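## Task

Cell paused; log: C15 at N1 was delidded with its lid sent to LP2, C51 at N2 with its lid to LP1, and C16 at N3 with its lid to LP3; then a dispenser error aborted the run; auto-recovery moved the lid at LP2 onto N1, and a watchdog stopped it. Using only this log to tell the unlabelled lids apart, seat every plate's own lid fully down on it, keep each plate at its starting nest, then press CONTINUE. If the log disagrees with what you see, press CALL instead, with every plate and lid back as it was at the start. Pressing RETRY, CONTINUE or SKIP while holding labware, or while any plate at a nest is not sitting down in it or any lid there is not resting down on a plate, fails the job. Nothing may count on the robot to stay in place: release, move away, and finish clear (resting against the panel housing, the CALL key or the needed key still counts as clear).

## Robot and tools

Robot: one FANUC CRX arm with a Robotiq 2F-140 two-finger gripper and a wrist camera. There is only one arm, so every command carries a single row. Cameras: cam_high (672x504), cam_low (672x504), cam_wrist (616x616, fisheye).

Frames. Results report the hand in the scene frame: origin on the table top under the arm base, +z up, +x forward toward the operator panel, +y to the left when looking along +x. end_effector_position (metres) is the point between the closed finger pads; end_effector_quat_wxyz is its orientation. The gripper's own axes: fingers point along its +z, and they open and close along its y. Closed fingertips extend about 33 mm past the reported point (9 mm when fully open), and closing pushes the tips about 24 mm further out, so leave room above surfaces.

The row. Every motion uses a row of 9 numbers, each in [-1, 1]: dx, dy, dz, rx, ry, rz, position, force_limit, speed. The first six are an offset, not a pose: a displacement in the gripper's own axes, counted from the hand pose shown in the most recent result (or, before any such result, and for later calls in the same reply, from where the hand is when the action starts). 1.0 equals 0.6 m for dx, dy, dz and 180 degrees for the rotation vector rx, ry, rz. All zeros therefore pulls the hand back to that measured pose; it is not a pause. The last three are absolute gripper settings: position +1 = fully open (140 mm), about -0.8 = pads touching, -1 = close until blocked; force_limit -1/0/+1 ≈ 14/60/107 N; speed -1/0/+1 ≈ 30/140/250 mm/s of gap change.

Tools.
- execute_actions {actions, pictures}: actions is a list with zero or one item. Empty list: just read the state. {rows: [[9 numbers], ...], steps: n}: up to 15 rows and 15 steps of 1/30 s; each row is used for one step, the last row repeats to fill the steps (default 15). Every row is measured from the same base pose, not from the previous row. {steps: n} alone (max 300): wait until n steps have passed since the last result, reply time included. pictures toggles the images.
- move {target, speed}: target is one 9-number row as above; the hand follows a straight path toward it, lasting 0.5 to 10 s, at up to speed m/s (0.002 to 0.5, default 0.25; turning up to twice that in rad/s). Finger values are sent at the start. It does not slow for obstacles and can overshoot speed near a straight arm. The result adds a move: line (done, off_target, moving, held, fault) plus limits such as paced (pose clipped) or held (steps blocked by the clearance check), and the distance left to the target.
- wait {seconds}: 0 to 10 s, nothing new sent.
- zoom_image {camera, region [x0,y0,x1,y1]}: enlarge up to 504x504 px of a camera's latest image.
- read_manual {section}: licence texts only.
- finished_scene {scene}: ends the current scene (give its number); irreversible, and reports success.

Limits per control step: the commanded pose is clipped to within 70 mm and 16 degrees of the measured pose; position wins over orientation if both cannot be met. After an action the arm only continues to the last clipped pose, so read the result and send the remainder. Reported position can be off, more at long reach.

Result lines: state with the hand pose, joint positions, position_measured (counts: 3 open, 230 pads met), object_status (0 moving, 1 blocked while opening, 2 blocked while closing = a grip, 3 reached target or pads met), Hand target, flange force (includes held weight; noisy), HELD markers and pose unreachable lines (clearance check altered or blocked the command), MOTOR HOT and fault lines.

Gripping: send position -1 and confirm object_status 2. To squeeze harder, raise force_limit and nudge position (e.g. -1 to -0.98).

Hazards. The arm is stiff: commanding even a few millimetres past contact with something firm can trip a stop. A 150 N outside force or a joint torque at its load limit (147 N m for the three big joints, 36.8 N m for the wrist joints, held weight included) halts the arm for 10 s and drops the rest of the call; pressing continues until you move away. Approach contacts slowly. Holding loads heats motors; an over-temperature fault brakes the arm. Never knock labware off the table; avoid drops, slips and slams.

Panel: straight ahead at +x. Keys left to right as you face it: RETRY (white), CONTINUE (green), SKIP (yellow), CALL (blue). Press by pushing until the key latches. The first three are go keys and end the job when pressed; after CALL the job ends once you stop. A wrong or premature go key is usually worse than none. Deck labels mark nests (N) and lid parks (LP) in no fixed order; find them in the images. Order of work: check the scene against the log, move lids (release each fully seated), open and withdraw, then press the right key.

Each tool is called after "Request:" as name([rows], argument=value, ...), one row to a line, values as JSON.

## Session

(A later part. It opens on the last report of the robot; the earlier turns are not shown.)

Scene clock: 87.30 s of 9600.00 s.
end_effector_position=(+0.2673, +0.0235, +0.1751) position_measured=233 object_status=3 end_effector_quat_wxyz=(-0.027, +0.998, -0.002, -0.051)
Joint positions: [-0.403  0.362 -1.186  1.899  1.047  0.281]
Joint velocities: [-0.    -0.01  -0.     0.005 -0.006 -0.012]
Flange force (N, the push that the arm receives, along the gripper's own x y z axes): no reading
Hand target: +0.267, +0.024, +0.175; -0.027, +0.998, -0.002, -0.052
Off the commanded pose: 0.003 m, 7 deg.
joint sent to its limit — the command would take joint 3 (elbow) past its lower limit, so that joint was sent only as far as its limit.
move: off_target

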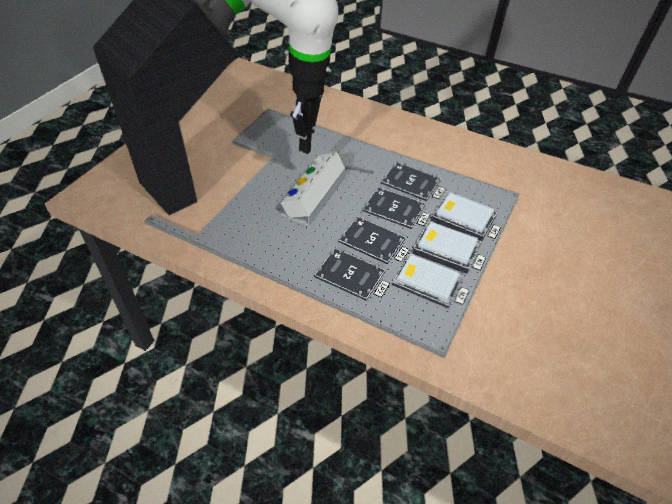

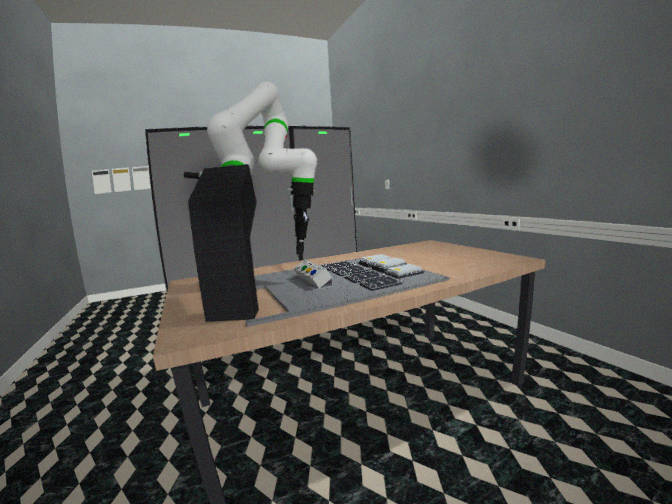

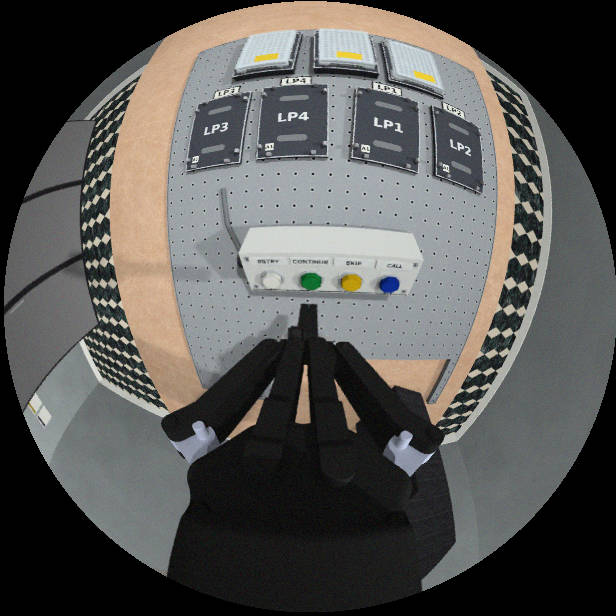

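Request:
move(target=[0.0175,0.003,0.073,0,-0.01,0,-1,0,0], speed=0.05)

Scene clock: 89.60 s of 9600.00 s.
end_effector_position=(+0.2734, +0.0245, +0.1304) position_measured=233 object_status=3 end_effector_quat_wxyz=(-0.028, +0.997, -0.001, -0.067)
Joint positions: [-0.142  0.443 -1.144  1.65   1.029  0.307]
Joint velocities: [ 0.002 -0.    -0.    -0.002  0.001  0.001]
Flange force (N, the push that the arm receives, along the gripper's own x y z axes): no reading
Hand target: +0.273, +0.024, +0.130; -0.028, +0.997, -0.001, -0.067
Off the commanded pose: 0.000 m, 0 deg.
move: done

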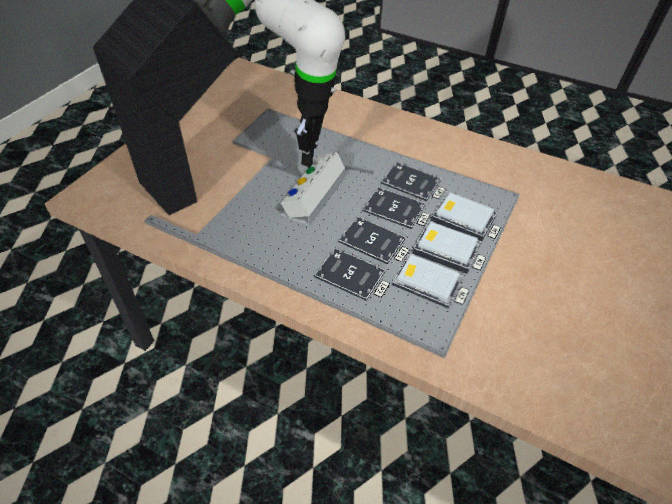

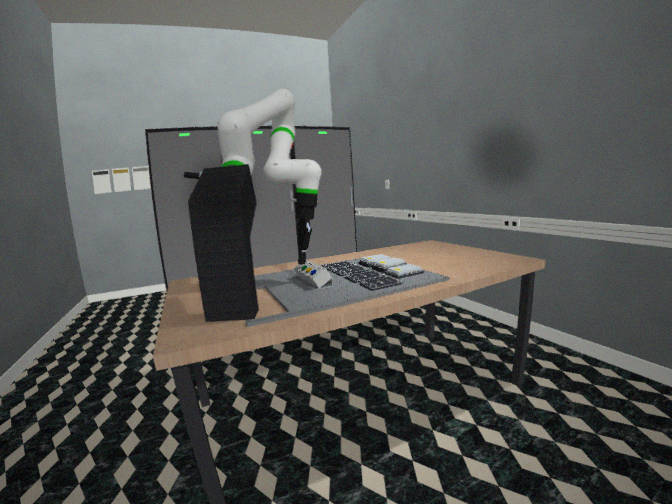

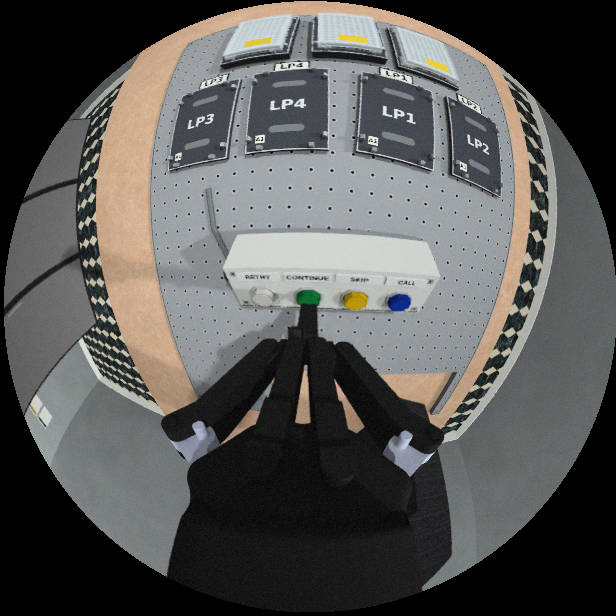

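Request:
move(target=[0.007,0,0.014,0,0,0,-1,0,0], speed=0.01)

Request:
move(target=[0.003,0,0.004,0,0,0,-1,0,0], speed=0.005)

Scene clock: 92.10 s of 9600.00 s.
end_effector_position=(+0.2764, +0.0250, +0.1215) position_measured=233 object_status=3 end_effector_quat_wxyz=(-0.028, +0.997, -0.001, -0.067)
Joint positions: [-0.092  0.458 -1.134  1.598  1.03   0.313]
Joint velocities: [ 0.    -0.001 -0.    -0.001  0.     0.001]
Flange force (N, the push that the arm receives, along the gripper's own x y z axes): no reading
Hand target: +0.276, +0.025, +0.122; -0.028, +0.997, -0.001, -0.067
Off the commanded pose: 0.000 m, 0 deg.
move: done

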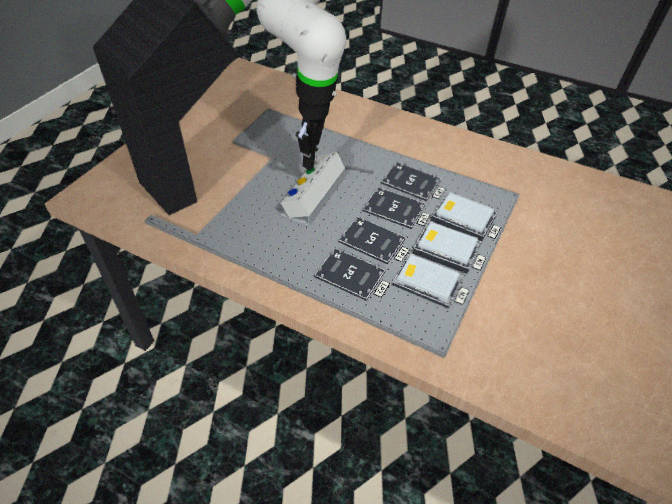

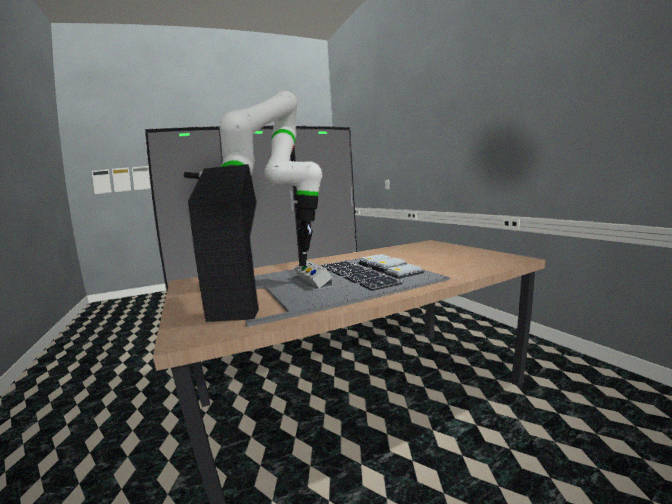

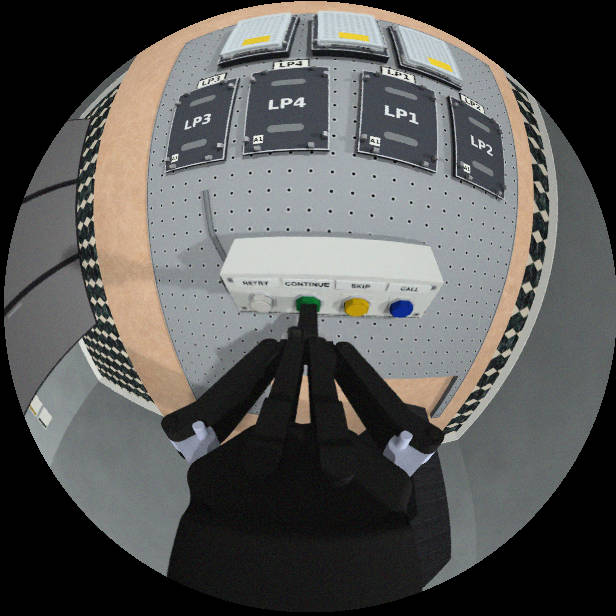

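Scene clock: 92.93 s of 9600.00 s.
end_effector_position=(+0.2779, +0.0252, +0.1189) position_measured=233 object_status=3 end_effector_quat_wxyz=(-0.028, +0.997, -0.001, -0.067)
Joint positions: [-0.079  0.462 -1.129  1.584  1.03   0.313]
Joint velocities: [-0.    -0.     0.    -0.    -0.    -0.002]
Flange force (N, the push that the arm receives, along the gripper's own x y z axes): no reading
Hand target: +0.278, +0.025, +0.119; -0.028, +0.997, -0.001, -0.067
Off the commanded pose: 0.000 m, 0 deg.
move: done

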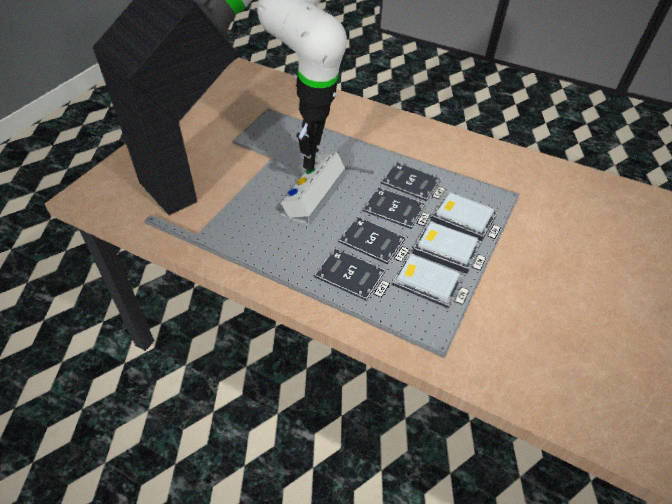

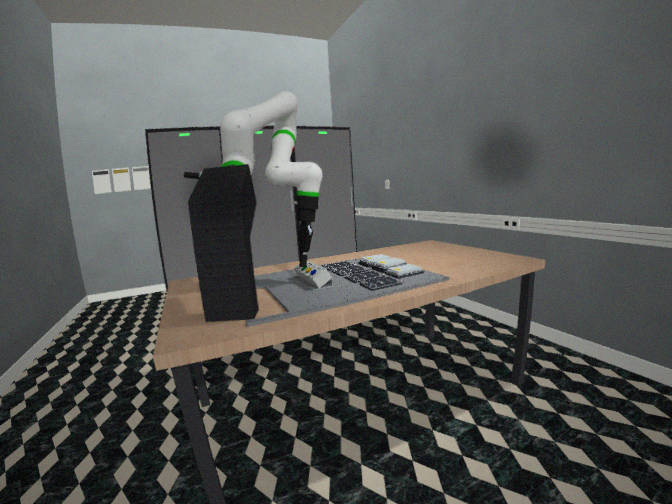

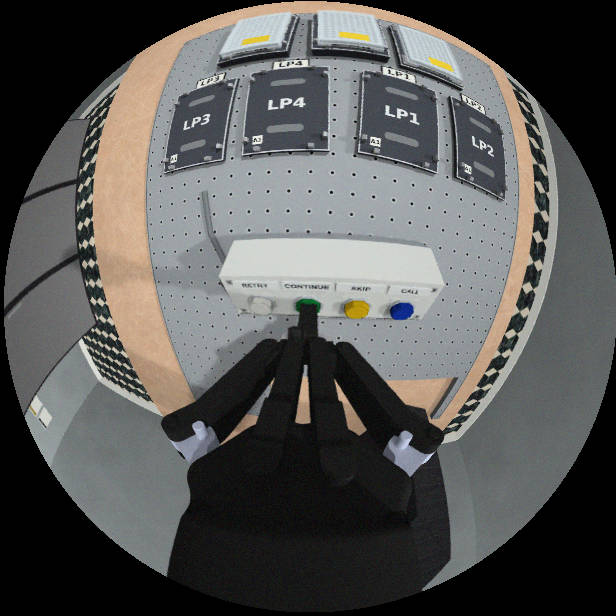

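Request:
move(target=[0.0005,0,0.004,0,0,0,-1,0,0], speed=0.005)

Scene clock: 93.83 s of 9600.00 s.
end_effector_position=(+0.2779, +0.0252, +0.1183) position_measured=233 object_status=3 end_effector_quat_wxyz=(-0.028, +0.997, -0.001, -0.067)
Joint positions: [-0.075  0.464 -1.129  1.58   1.031  0.314]
Joint velocities: [ 0.    -0.001 -0.    -0.001  0.    -0.001]
Flange force (N, the push that the arm receives, along the gripper's own x y z axes): no reading
move: unfinished (the scene ended)
The task's run has ended: the event that ends the task has happened.

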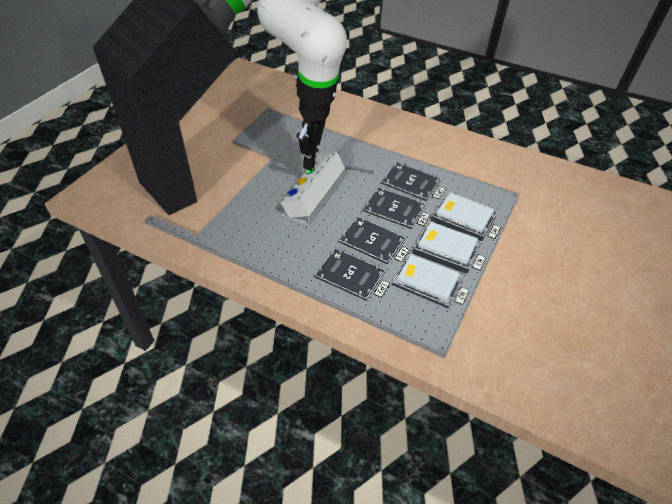

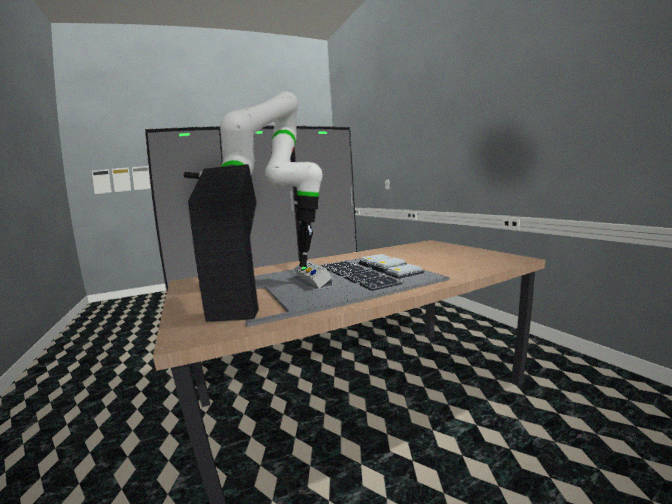

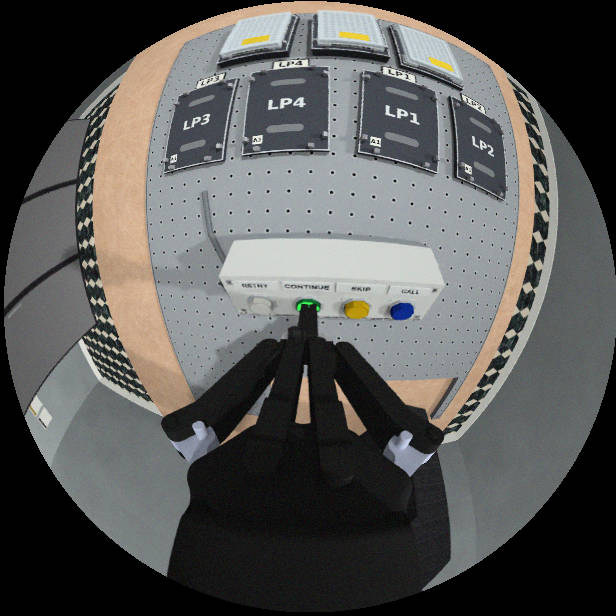

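Request:
finished_scene(scene=2)

The scene is finished: the task was done.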